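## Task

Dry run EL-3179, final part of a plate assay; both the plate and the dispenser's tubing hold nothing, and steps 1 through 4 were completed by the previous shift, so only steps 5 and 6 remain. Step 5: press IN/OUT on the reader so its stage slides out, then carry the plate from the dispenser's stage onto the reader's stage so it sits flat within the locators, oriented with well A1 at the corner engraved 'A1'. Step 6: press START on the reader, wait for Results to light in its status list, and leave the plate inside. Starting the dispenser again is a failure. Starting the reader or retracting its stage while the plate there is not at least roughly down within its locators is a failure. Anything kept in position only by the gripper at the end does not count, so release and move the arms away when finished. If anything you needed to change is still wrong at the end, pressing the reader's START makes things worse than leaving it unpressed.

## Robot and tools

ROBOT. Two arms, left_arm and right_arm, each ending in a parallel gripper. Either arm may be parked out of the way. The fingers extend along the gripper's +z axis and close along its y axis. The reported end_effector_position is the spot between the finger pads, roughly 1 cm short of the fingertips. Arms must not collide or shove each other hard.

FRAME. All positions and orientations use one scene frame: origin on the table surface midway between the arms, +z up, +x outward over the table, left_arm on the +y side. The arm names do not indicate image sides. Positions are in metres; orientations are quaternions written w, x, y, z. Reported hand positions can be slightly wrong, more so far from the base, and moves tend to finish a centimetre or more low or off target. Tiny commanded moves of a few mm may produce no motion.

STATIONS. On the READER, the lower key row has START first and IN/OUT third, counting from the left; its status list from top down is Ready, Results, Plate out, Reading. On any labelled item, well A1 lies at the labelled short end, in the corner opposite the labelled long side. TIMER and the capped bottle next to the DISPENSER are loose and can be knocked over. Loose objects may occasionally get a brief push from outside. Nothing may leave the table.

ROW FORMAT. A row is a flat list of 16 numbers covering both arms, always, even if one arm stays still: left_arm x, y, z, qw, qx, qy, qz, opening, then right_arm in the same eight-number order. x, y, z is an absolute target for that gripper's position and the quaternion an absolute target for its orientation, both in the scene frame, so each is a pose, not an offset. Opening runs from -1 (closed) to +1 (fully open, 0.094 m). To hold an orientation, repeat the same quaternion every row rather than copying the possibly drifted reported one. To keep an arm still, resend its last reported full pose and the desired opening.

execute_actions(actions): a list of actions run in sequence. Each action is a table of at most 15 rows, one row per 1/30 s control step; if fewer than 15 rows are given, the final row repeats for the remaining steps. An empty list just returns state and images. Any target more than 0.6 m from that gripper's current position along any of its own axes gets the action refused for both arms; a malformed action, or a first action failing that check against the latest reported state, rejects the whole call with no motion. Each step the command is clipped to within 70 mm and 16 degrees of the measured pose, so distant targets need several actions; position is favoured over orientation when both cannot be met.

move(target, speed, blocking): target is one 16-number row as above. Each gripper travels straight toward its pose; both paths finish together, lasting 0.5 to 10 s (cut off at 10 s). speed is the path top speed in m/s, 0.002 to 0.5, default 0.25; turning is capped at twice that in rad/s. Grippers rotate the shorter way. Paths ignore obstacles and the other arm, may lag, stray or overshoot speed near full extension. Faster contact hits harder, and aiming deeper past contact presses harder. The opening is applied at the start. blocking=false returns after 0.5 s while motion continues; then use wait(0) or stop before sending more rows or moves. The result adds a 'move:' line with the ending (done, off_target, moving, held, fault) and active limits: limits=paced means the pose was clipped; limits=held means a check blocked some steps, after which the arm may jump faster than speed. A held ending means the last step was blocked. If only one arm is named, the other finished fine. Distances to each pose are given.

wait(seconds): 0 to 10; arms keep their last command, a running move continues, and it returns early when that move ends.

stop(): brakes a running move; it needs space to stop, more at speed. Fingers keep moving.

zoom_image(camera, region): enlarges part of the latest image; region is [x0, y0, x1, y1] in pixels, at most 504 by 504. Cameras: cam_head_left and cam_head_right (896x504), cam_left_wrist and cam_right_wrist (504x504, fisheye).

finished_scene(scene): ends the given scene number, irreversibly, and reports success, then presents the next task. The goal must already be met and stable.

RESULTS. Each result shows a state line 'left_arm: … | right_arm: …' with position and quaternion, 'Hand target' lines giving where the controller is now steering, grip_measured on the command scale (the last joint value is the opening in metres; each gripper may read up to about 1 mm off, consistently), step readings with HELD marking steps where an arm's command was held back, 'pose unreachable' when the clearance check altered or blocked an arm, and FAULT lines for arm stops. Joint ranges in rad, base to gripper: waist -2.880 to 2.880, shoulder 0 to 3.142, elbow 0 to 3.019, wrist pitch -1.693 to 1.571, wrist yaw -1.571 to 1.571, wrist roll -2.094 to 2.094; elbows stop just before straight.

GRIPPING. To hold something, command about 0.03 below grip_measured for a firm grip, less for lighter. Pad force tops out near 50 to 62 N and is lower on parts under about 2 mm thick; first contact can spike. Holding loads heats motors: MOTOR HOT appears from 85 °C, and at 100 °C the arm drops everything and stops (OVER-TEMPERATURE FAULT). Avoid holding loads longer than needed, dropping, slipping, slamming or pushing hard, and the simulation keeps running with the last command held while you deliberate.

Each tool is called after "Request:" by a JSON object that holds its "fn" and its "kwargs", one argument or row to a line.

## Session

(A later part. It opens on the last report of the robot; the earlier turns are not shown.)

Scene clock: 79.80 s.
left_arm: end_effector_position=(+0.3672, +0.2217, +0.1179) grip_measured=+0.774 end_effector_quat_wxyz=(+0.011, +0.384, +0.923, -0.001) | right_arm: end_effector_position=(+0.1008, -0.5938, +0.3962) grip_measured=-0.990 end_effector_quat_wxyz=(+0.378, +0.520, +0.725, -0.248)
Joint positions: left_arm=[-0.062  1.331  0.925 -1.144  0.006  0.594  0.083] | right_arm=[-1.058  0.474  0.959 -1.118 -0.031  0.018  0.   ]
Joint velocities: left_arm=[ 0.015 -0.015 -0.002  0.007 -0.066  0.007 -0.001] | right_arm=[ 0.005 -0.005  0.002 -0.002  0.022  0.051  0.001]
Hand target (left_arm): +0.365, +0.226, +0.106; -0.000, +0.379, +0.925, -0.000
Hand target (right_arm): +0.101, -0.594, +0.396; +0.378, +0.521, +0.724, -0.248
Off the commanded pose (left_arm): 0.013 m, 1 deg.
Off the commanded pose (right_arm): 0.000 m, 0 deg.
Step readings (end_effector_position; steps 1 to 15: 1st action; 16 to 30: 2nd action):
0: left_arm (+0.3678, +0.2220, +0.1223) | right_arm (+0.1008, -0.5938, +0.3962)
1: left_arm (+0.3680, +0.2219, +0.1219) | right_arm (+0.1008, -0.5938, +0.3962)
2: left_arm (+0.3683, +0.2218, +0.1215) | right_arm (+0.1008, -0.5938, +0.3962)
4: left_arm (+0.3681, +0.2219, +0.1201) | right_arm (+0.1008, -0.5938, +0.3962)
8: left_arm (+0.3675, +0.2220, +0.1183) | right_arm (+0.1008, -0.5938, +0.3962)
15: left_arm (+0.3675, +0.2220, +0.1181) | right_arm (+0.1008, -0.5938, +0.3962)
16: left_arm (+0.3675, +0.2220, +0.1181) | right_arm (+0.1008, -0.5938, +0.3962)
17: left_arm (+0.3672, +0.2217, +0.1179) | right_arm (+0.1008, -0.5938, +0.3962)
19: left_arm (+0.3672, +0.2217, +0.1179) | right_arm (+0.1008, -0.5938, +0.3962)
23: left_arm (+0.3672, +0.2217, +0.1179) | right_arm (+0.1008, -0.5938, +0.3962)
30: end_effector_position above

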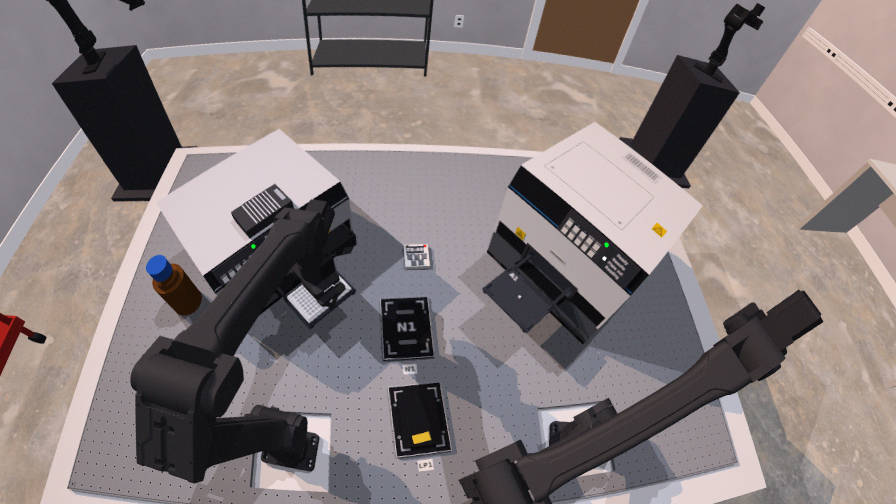

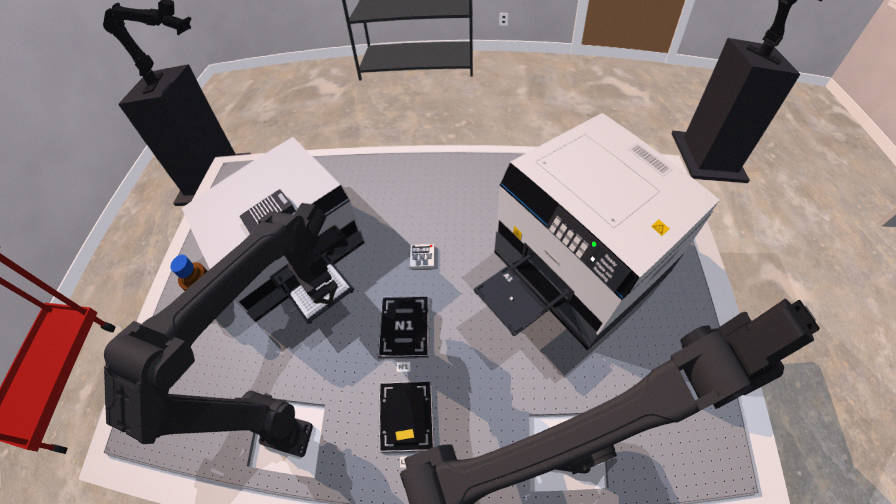

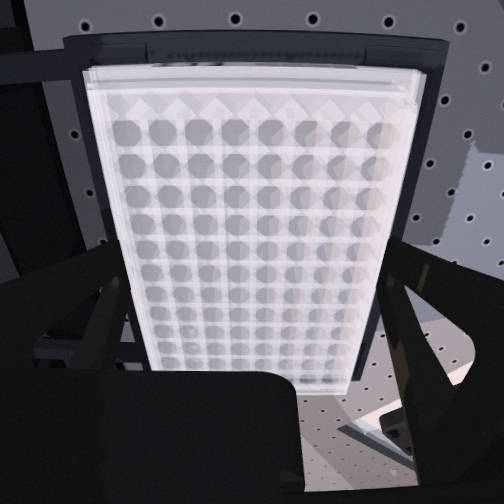

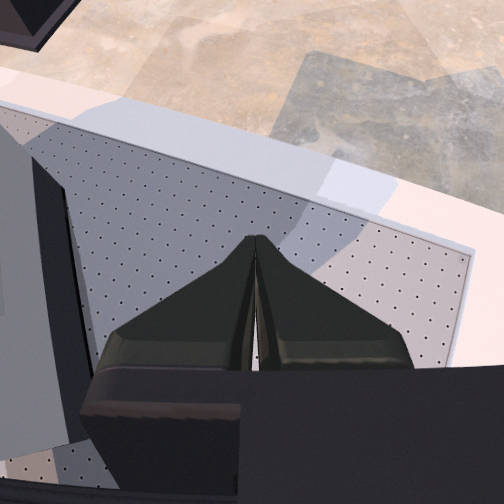

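Request:
{"fn": "move", "kwargs": {
  "target": [0.365,0.222,0.20,0,0.379,0.925,0,0.73,0.1008,-0.5938,0.3962,0.378,0.521,0.724,-0.248,-1],
  "speed": 0.12
}}

Request:
{"fn": "move", "kwargs": {
  "target": [0.33,-0.225,0.23,0,-0.326,0.946,0,0.73,0.1008,-0.5938,0.3962,0.378,0.521,0.724,-0.248,-1]
}}

Scene clock: 86.83 s.
left_arm: end_effector_position=(+0.3498, +0.2253, +0.1798) grip_measured=+0.774 end_effector_quat_wxyz=(-0.020, +0.383, +0.924, -0.007) | right_arm: end_effector_position=(+0.1008, -0.5938, +0.3962) grip_measured=-0.990 end_effector_quat_wxyz=(+0.378, +0.520, +0.725, -0.248)
Joint positions: left_arm=[-0.062  1.27   1.041 -1.383  0.005  0.593  0.083] | right_arm=[-1.058  0.474  0.959 -1.118 -0.031  0.018  0.   ]
Joint velocities: left_arm=[-0.005 -0.005  0.002 -0.007  0.022  0.051 -0.001] | right_arm=[-0.005 -0.005  0.002 -0.017  0.007  0.051  0.   ]
Hand target (left_arm): +0.364, +0.222, +0.200; +0.000, +0.379, +0.925, -0.000
Hand target (right_arm): +0.101, -0.594, +0.396; +0.378, +0.521, +0.724, -0.248
Off the commanded pose (left_arm): 0.026 m, 2 deg.
Off the commanded pose (right_arm): 0.000 m, 0 deg.
move: off_target (left_arm)

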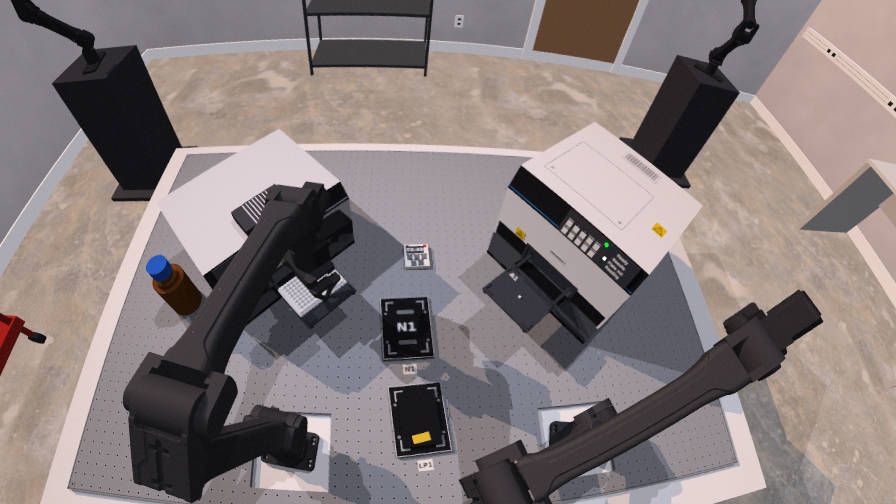

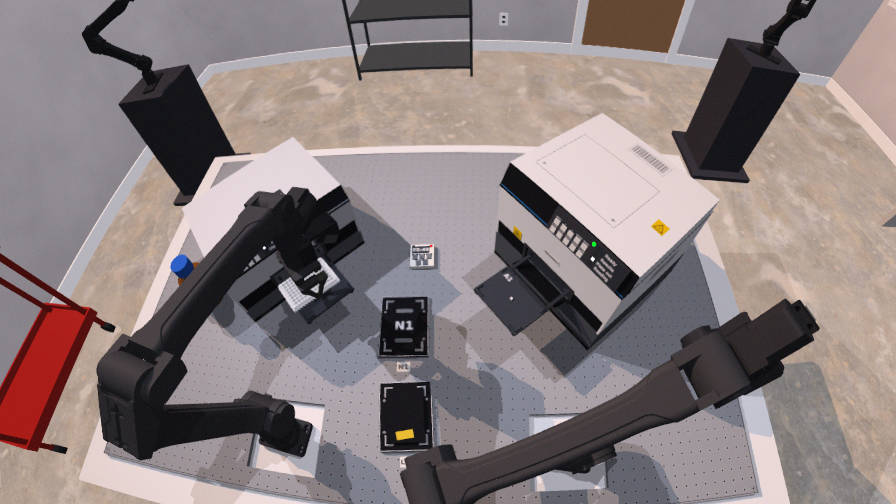

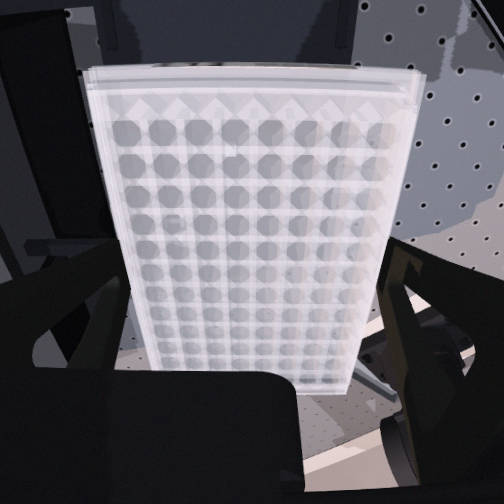

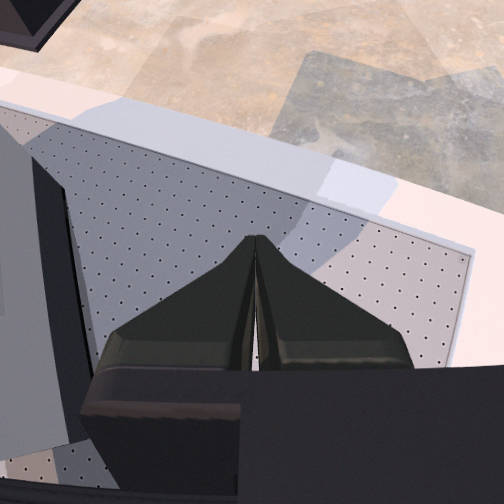

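Scene clock: 90.37 s.
left_arm: end_effector_position=(+0.3153, -0.2102, +0.2181) grip_measured=+0.774 end_effector_quat_wxyz=(-0.011, -0.319, +0.947, +0.017) | right_arm: end_effector_position=(+0.1008, -0.5938, +0.3962) grip_measured=-0.990 end_effector_quat_wxyz=(+0.378, +0.520, +0.725, -0.248)
Joint positions: left_arm=[-0.903  1.902  1.895 -1.602  0.015 -1.683  0.083] | right_arm=[-1.058  0.474  0.959 -1.118 -0.031  0.018  0.   ]
Joint velocities: left_arm=[ 0.005  0.015  0.002  0.007 -0.066 -0.037 -0.001] | right_arm=[-0.005  0.005 -0.012 -0.017  0.022 -0.022  0.   ]
Hand target (left_arm): +0.323, -0.224, +0.230; -0.006, -0.325, +0.946, +0.002
Hand target (right_arm): +0.101, -0.594, +0.396; +0.378, +0.521, +0.724, -0.248
Off the commanded pose (left_arm): 0.024 m, 2 deg.
Off the commanded pose (right_arm): 0.000 m, 0 deg.
move: off_target (left_arm)

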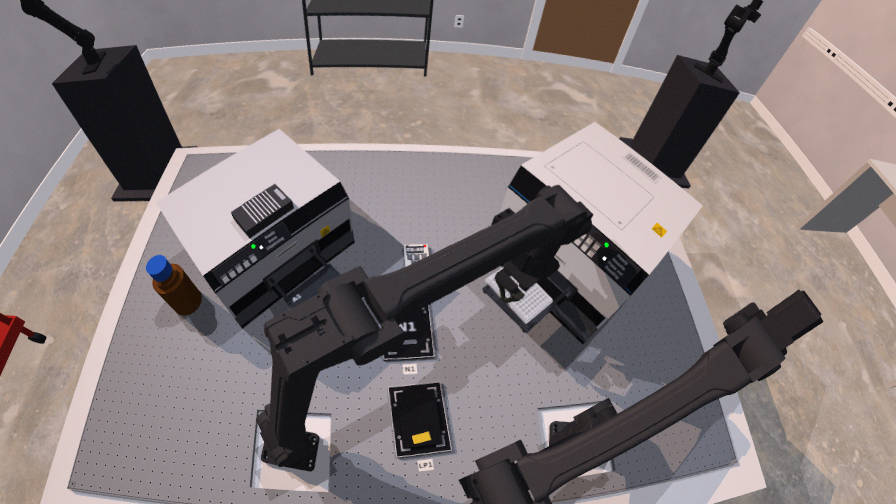

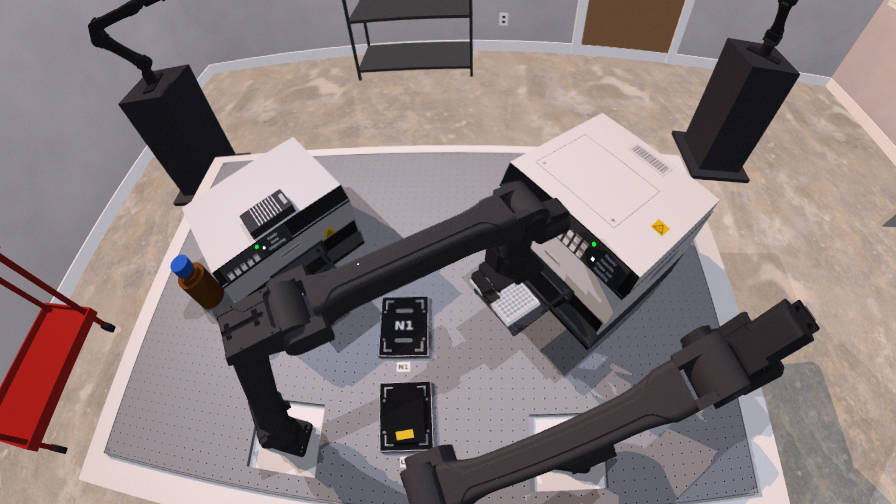

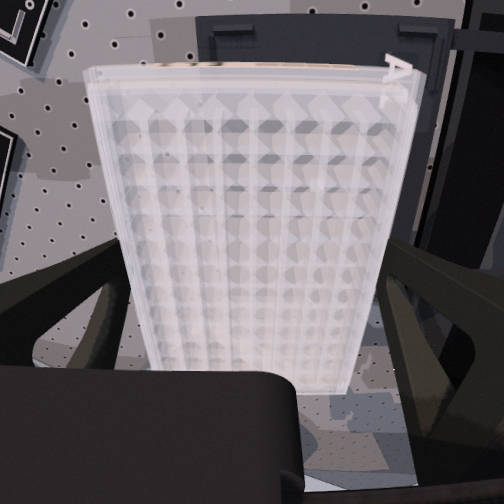

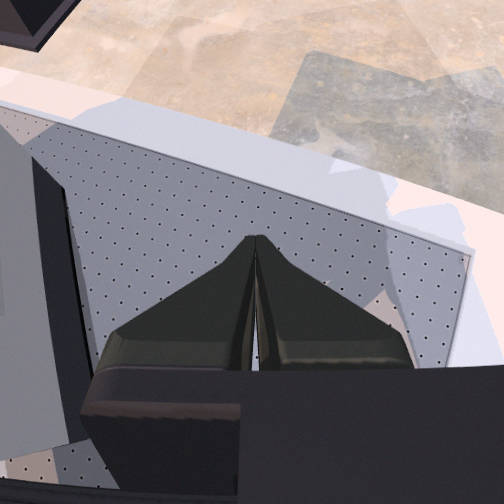

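Request:
{"fn": "move", "kwargs": {
  "target": [0.346,-0.241,0.197,0,-0.334,0.943,0,0.73,0.1008,-0.5938,0.3962,0.378,0.521,0.724,-0.248,-1],
  "speed": 0.08
}}

Scene clock: 94.33 s.
left_arm: end_effector_position=(+0.3286, -0.2268, +0.1838) grip_measured=+0.774 end_effector_quat_wxyz=(-0.008, -0.323, +0.946, +0.026) | right_arm: end_effector_position=(+0.1008, -0.5938, +0.3962) grip_measured=-0.990 end_effector_quat_wxyz=(+0.378, +0.520, +0.725, -0.248)
Joint positions: left_arm=[-0.901  1.979  1.923 -1.568  0.005 -1.689  0.083] | right_arm=[-1.058  0.474  0.959 -1.118 -0.031  0.018  0.   ]
Joint velocities: left_arm=[-0.015 -0.005 -0.012 -0.002 -0.037 -0.022  0.001] | right_arm=[-0.015 -0.005 -0.002  0.007 -0.022 -0.037 -0.001]
Hand target (left_arm): +0.345, -0.240, +0.197; -0.000, -0.334, +0.943, -0.001
Hand target (right_arm): +0.101, -0.594, +0.396; +0.378, +0.521, +0.724, -0.248
Off the commanded pose (left_arm): 0.026 m, 3 deg.
Off the commanded pose (right_arm): 0.000 m, 0 deg.
move: off_target (left_arm)

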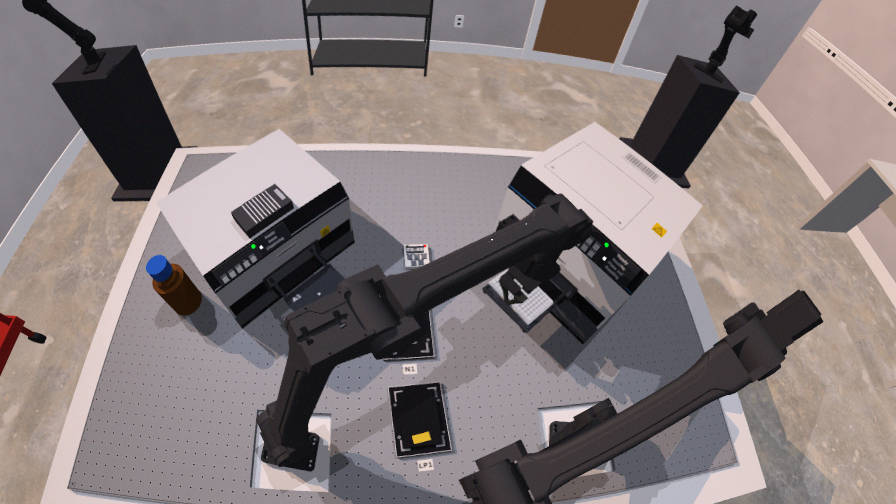

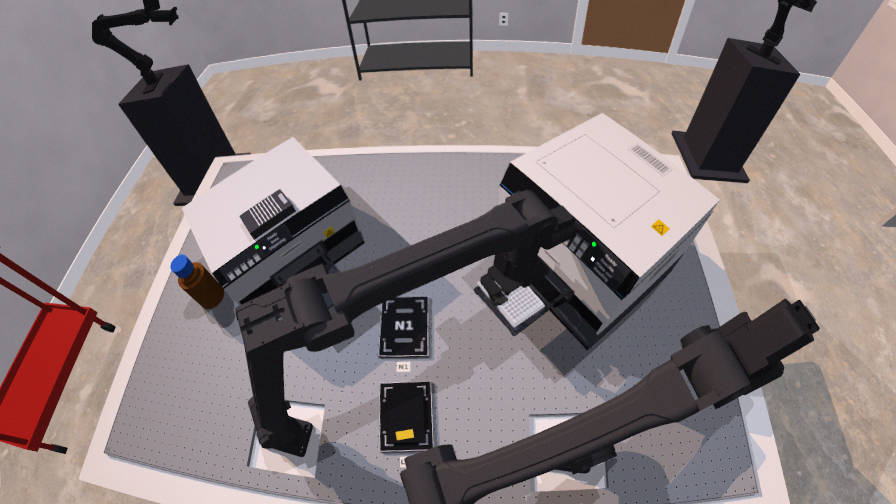

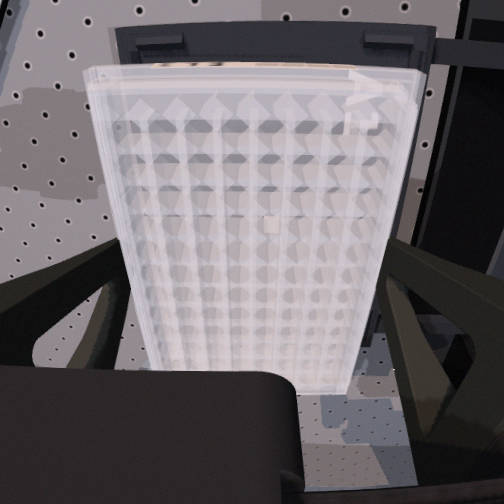

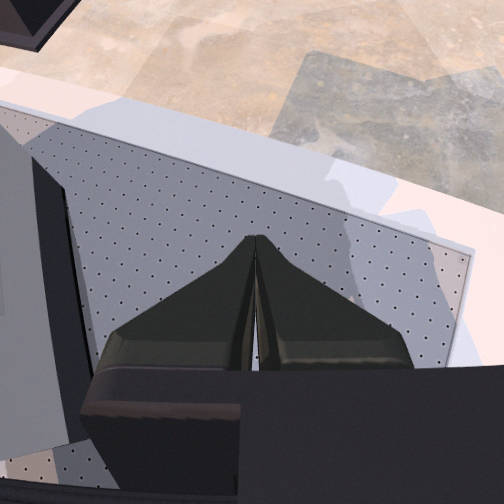

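Request:
{"fn": "move", "kwargs": {
  "target": [0.351,-0.243,0.192,0.008,-0.338,0.941,-0.026,0.73,0.1008,-0.5938,0.3962,0.378,0.521,0.724,-0.248,-1],
  "speed": 0.05
}}

Scene clock: 97.53 s.
left_arm: end_effector_position=(+0.3413, -0.2411, +0.1835) grip_measured=+0.774 end_effector_quat_wxyz=(+0.002, -0.327, +0.945, -0.011) | right_arm: end_effector_position=(+0.1008, -0.5938, +0.3962) grip_measured=-0.990 end_effector_quat_wxyz=(+0.378, +0.520, +0.725, -0.248)
Joint positions: left_arm=[-0.896  1.979  1.923 -1.492  0.001 -1.692  0.083] | right_arm=[-1.058  0.474  0.959 -1.118 -0.031  0.018  0.   ]
Joint velocities: left_arm=[ 0.005 -0.005 -0.012 -0.002  0.051  0.051  0.001] | right_arm=[ 0.005  0.005  0.002 -0.007 -0.007 -0.051 -0.   ]
Hand target (left_arm): +0.351, -0.243, +0.192; +0.007, -0.337, +0.941, -0.026
Hand target (right_arm): +0.101, -0.594, +0.396; +0.378, +0.521, +0.724, -0.248
Off the commanded pose (left_arm): 0.013 m, 2 deg.
Off the commanded pose (right_arm): 0.000 m, 0 deg.
move: off_target (left_arm)

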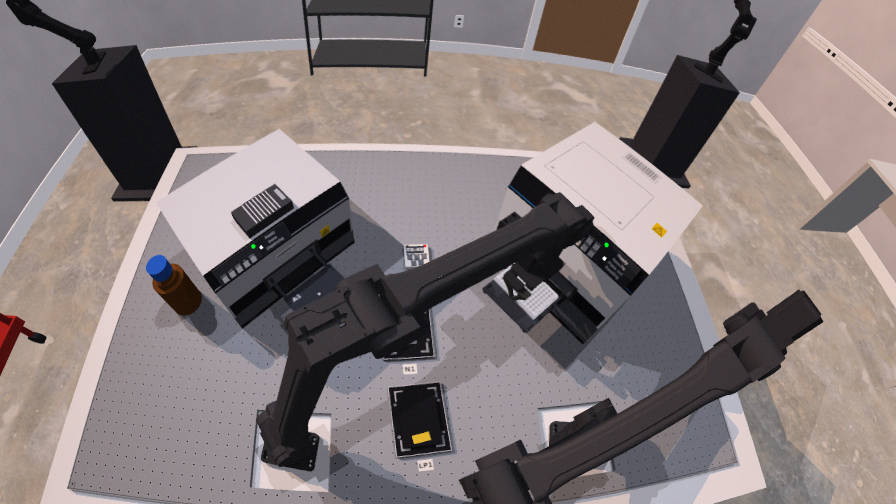

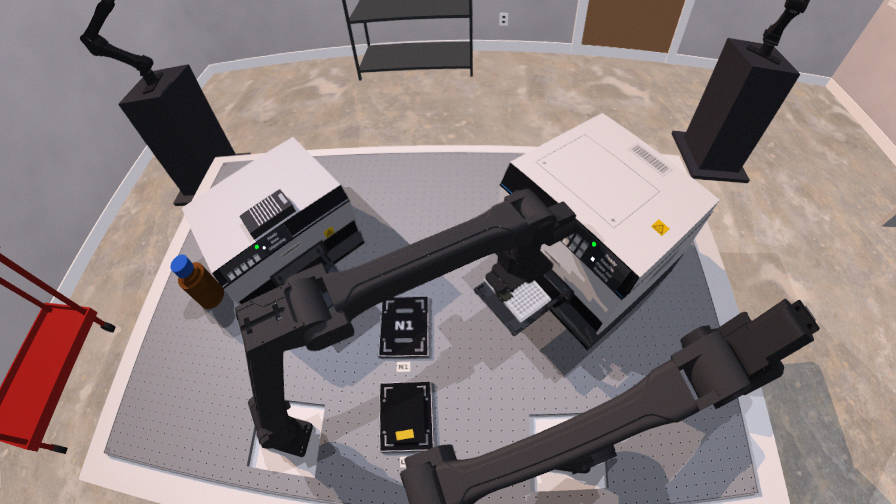

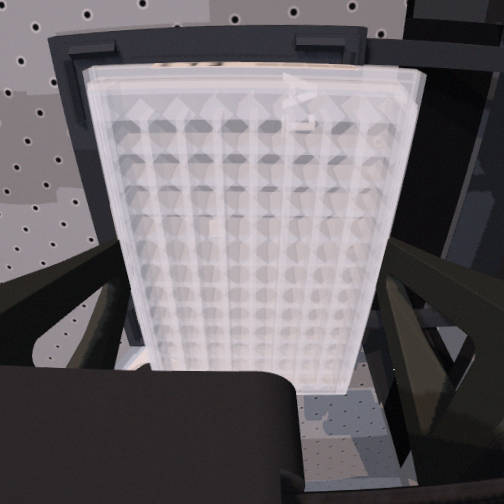

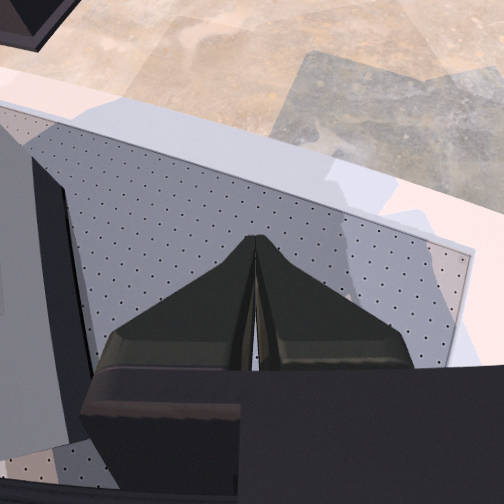

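Request:
{"fn": "move", "kwargs": {
  "target": [0.340,-0.2255,0.182,0.002,-0.338,0.941,-0.008,0.73,0.1008,-0.5938,0.3962,0.378,0.521,0.724,-0.248,-1],
  "speed": 0.05
}}

Scene clock: 100.83 s.
left_arm: end_effector_position=(+0.3350, -0.2308, +0.1801) grip_measured=+0.774 end_effector_quat_wxyz=(+0.000, -0.327, +0.945, -0.003) | right_arm: end_effector_position=(+0.1008, -0.5938, +0.3962) grip_measured=-0.990 end_effector_quat_wxyz=(+0.378, +0.520, +0.725, -0.248)
Joint positions: left_arm=[-0.896  1.957  1.878 -1.487  0.001 -1.693  0.083] | right_arm=[-1.058  0.474  0.959 -1.118 -0.031  0.018  0.   ]
Joint velocities: left_arm=[-0.015 -0.005  0.002  0.002  0.007  0.066 -0.   ] | right_arm=[ 0.005 -0.015 -0.017  0.002 -0.037 -0.066 -0.   ]
Hand target (left_arm): +0.340, -0.226, +0.182; +0.002, -0.338, +0.941, -0.008
Hand target (right_arm): +0.101, -0.594, +0.396; +0.378, +0.521, +0.724, -0.248
Off the commanded pose (left_arm): 0.007 m, 1 deg.
Off the commanded pose (right_arm): 0.000 m, 0 deg.
move: done

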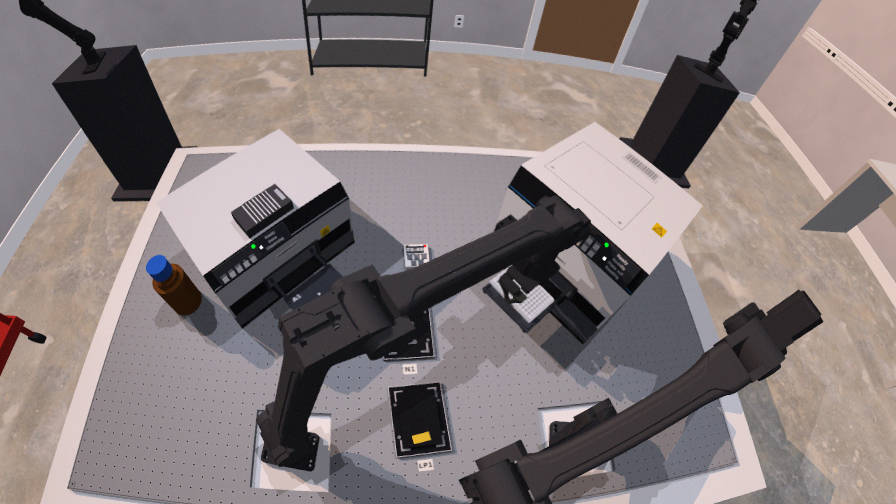

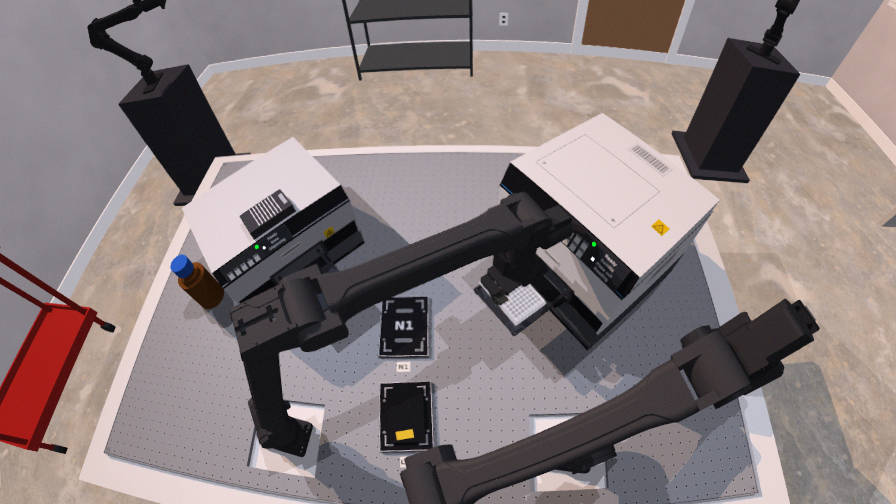

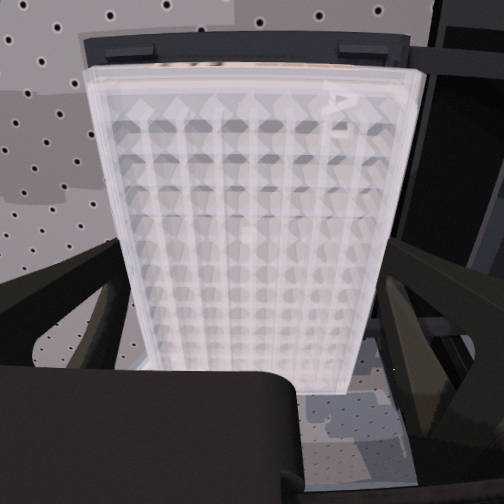

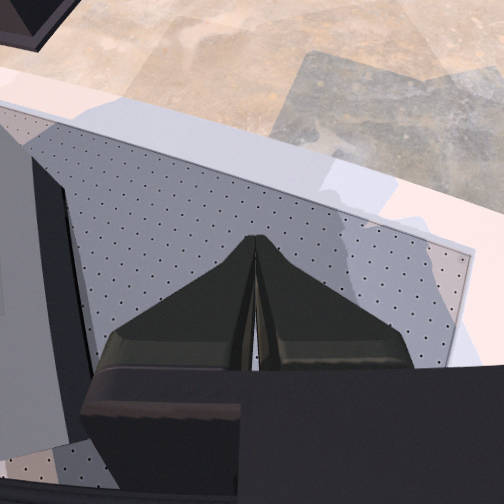

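Request:
{"fn": "move", "kwargs": {
  "target": [0.3382,-0.2237,0.169,0.002,-0.344,0.939,-0.006,0.73,0.1008,-0.5938,0.3962,0.378,0.521,0.724,-0.248,-1],
  "speed": 0.04
}}

Scene clock: 103.40 s.
left_arm: end_effector_position=(+0.3336, -0.2283, +0.1666) grip_measured=+0.774 end_effector_quat_wxyz=(-0.000, -0.333, +0.943, -0.000) | right_arm: end_effector_position=(+0.1008, -0.5938, +0.3962) grip_measured=-0.990 end_effector_quat_wxyz=(+0.378, +0.520, +0.725, -0.248)
Joint positions: left_arm=[-0.896  1.956  1.842 -1.456  0.001 -1.706  0.083] | right_arm=[-1.058  0.474  0.959 -1.118 -0.031  0.018  0.   ]
Joint velocities: left_arm=[-0.005 -0.005  0.002 -0.002  0.037 -0.022 -0.   ] | right_arm=[-0.005 -0.005 -0.007 -0.017  0.022 -0.051 -0.   ]
Hand target (left_arm): +0.338, -0.224, +0.169; +0.002, -0.344, +0.939, -0.006
Hand target (right_arm): +0.101, -0.594, +0.396; +0.378, +0.521, +0.724, -0.248
Off the commanded pose (left_arm): 0.007 m, 2 deg.
Off the commanded pose (right_arm): 0.000 m, 0 deg.
move: done

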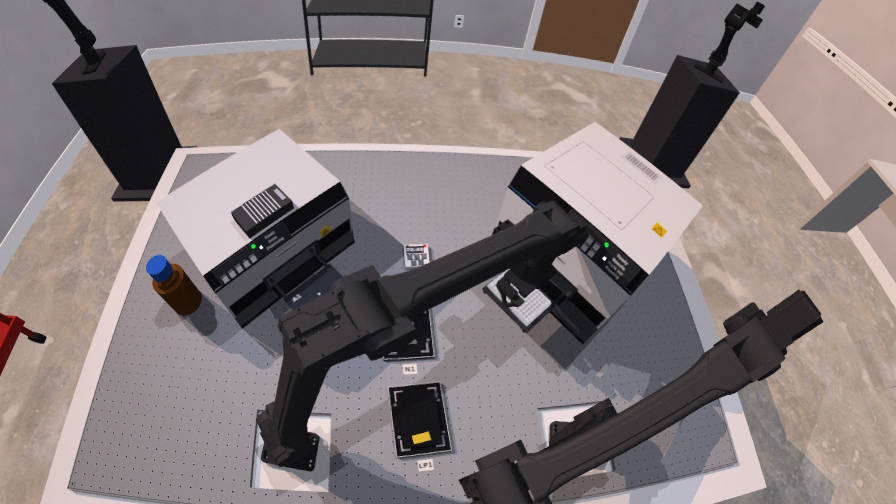

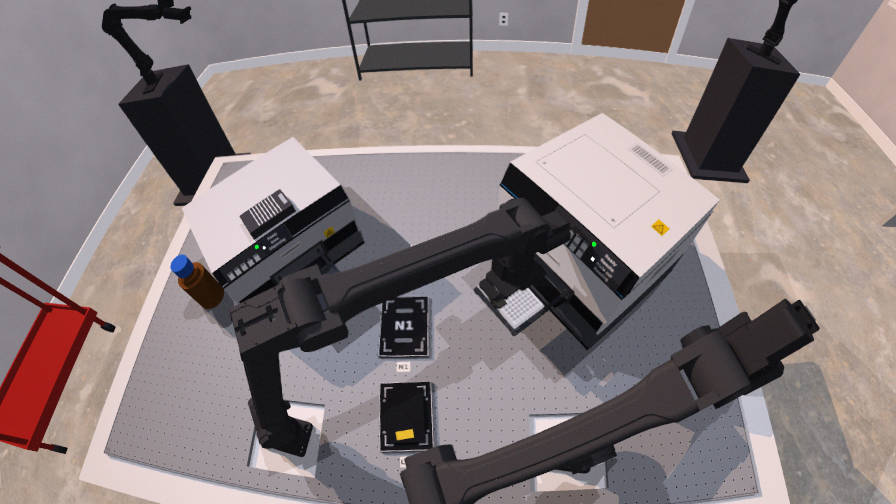

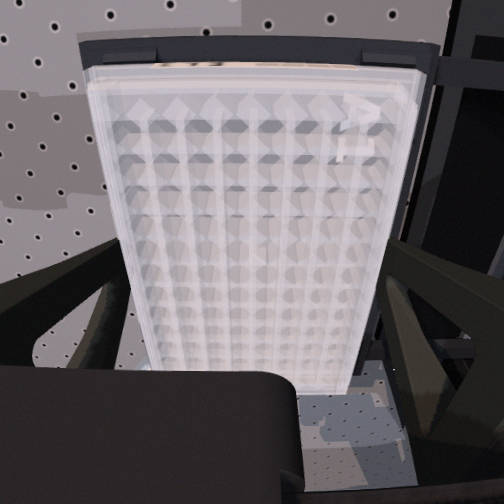

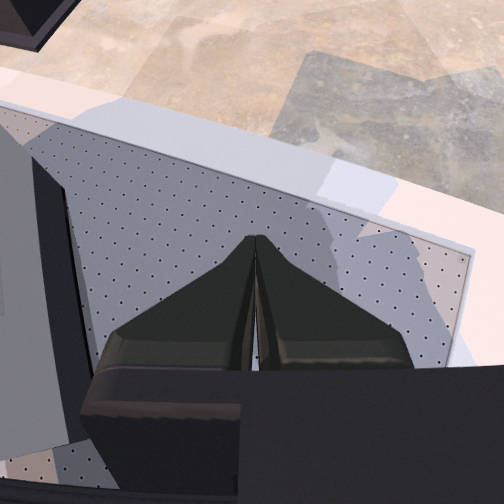

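Request:
{"fn": "move", "kwargs": {
  "target": [0.3301,-0.2300,0.169,0.002,-0.336,0.942,-0.006,0.73,0.1008,-0.5938,0.3962,0.378,0.521,0.724,-0.248,-1],
  "speed": 0.03
}}

Scene clock: 108.00 s.
left_arm: end_effector_position=(+0.3336, -0.2284, +0.1666) grip_measured=+0.774 end_effector_quat_wxyz=(-0.000, -0.334, +0.943, -0.000) | right_arm: end_effector_position=(+0.1008, -0.5938, +0.3962) grip_measured=-0.990 end_effector_quat_wxyz=(+0.378, +0.520, +0.725, -0.248)
Joint positions: left_arm=[-0.896  1.956  1.842 -1.456  0.001 -1.707  0.083] | right_arm=[-1.058  0.474  0.959 -1.118 -0.031  0.018  0.   ]
Joint velocities: left_arm=[-0.015  0.015 -0.007 -0.012 -0.022 -0.081  0.   ] | right_arm=[-0.005  0.005  0.012 -0.002 -0.022 -0.037  0.001]
Hand target (left_arm): +0.330, -0.230, +0.169; +0.002, -0.336, +0.942, -0.006
Hand target (right_arm): +0.101, -0.594, +0.396; +0.378, +0.521, +0.724, -0.248
Off the commanded pose (left_arm): 0.005 m, 1 deg.
Off the commanded pose (right_arm): 0.000 m, 0 deg.
move: done

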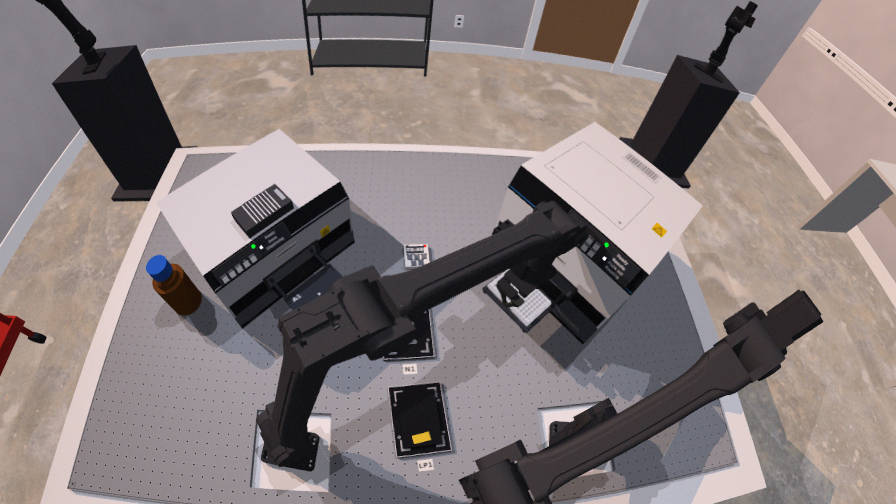

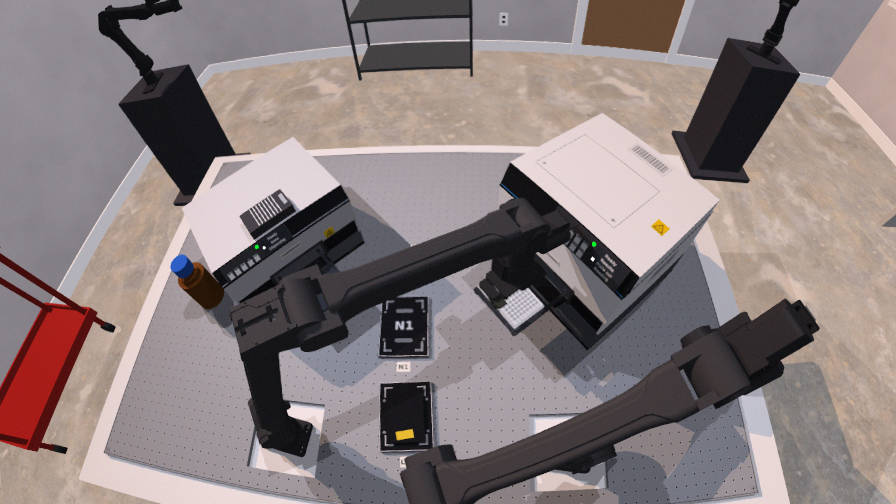

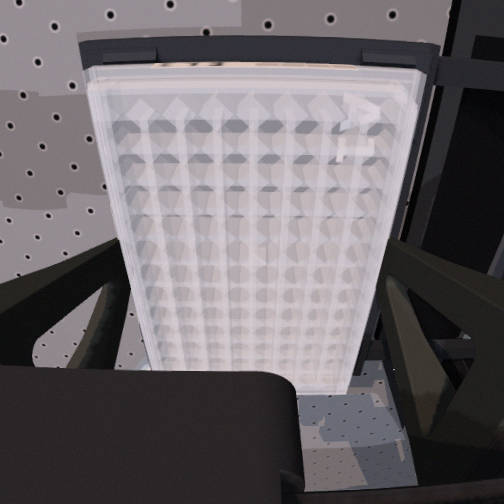

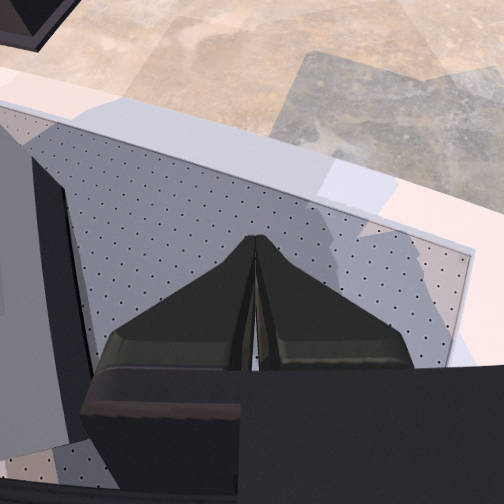

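Request:
{"fn": "execute_actions", "kwargs": {
  "actions": [
    [[0.3260,-0.2328,0.167,0.002,-0.332,0.943,-0.007,0.73,0.1008,-0.5938,0.3962,0.378,0.521,0.724,-0.248,-1]]
  ]
}}

Scene clock: 109.97 s.
left_arm: end_effector_position=(+0.3317, -0.2310, +0.1666) grip_measured=+0.774 end_effector_quat_wxyz=(+0.000, -0.331, +0.944, -0.003) | right_arm: end_effector_position=(+0.1008, -0.5938, +0.3962) grip_measured=-0.990 end_effector_quat_wxyz=(+0.378, +0.520, +0.725, -0.248)
Joint positions: left_arm=[-0.901  1.956  1.842 -1.451  0.001 -1.707  0.083] | right_arm=[-1.058  0.474  0.959 -1.118 -0.031  0.018  0.   ]
Joint velocities: left_arm=[ 0.005  0.015 -0.007 -0.012 -0.007  0.022 -0.001] | right_arm=[-0.015 -0.005 -0.017  0.007  0.007  0.051  0.001]
Hand target (left_arm): +0.326, -0.233, +0.167; +0.002, -0.332, +0.943, -0.007
Hand target (right_arm): +0.101, -0.594, +0.396; +0.378, +0.521, +0.724, -0.248
Off the commanded pose (left_arm): 0.006 m, 1 deg.
Off the commanded pose (right_arm): 0.000 m, 0 deg.
Step readings (end_effector_position):
0: left_arm (+0.3336, -0.2284, +0.1666) | right_arm (+0.1008, -0.5938, +0.3962)
1: left_arm (+0.3337, -0.2285, +0.1666) | right_arm (+0.1008, -0.5938, +0.3962)
2: left_arm (+0.3337, -0.2290, +0.1666) | right_arm (+0.1008, -0.5938, +0.3962)
4: left_arm (+0.3335, -0.2296, +0.1666) | right_arm (+0.1008, -0.5938, +0.3962)
8: left_arm (+0.3322, -0.2306, +0.1666) | right_arm (+0.1008, -0.5938, +0.3962)
15: end_effector_position above

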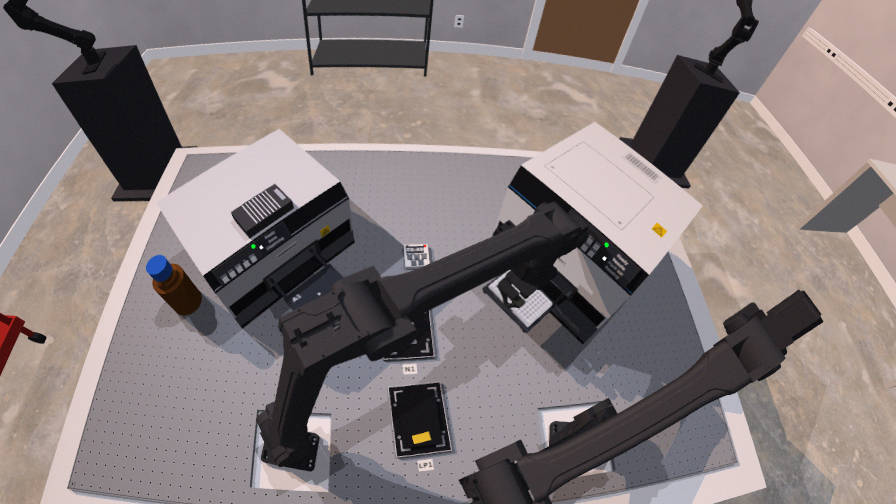

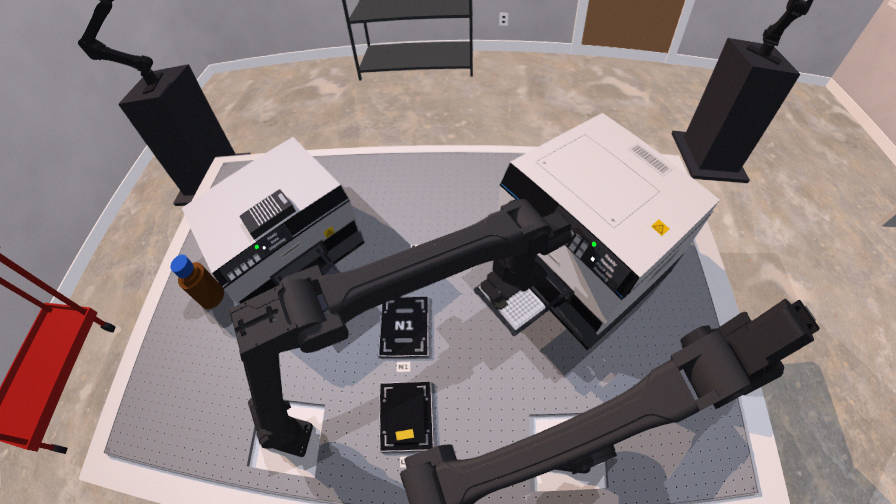

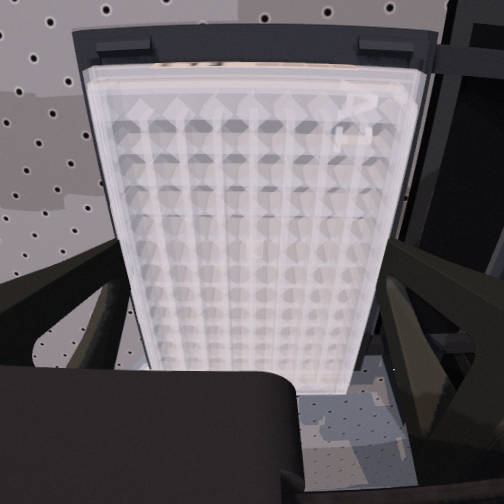

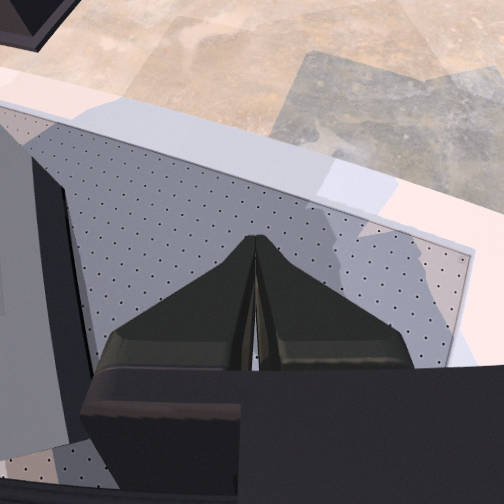

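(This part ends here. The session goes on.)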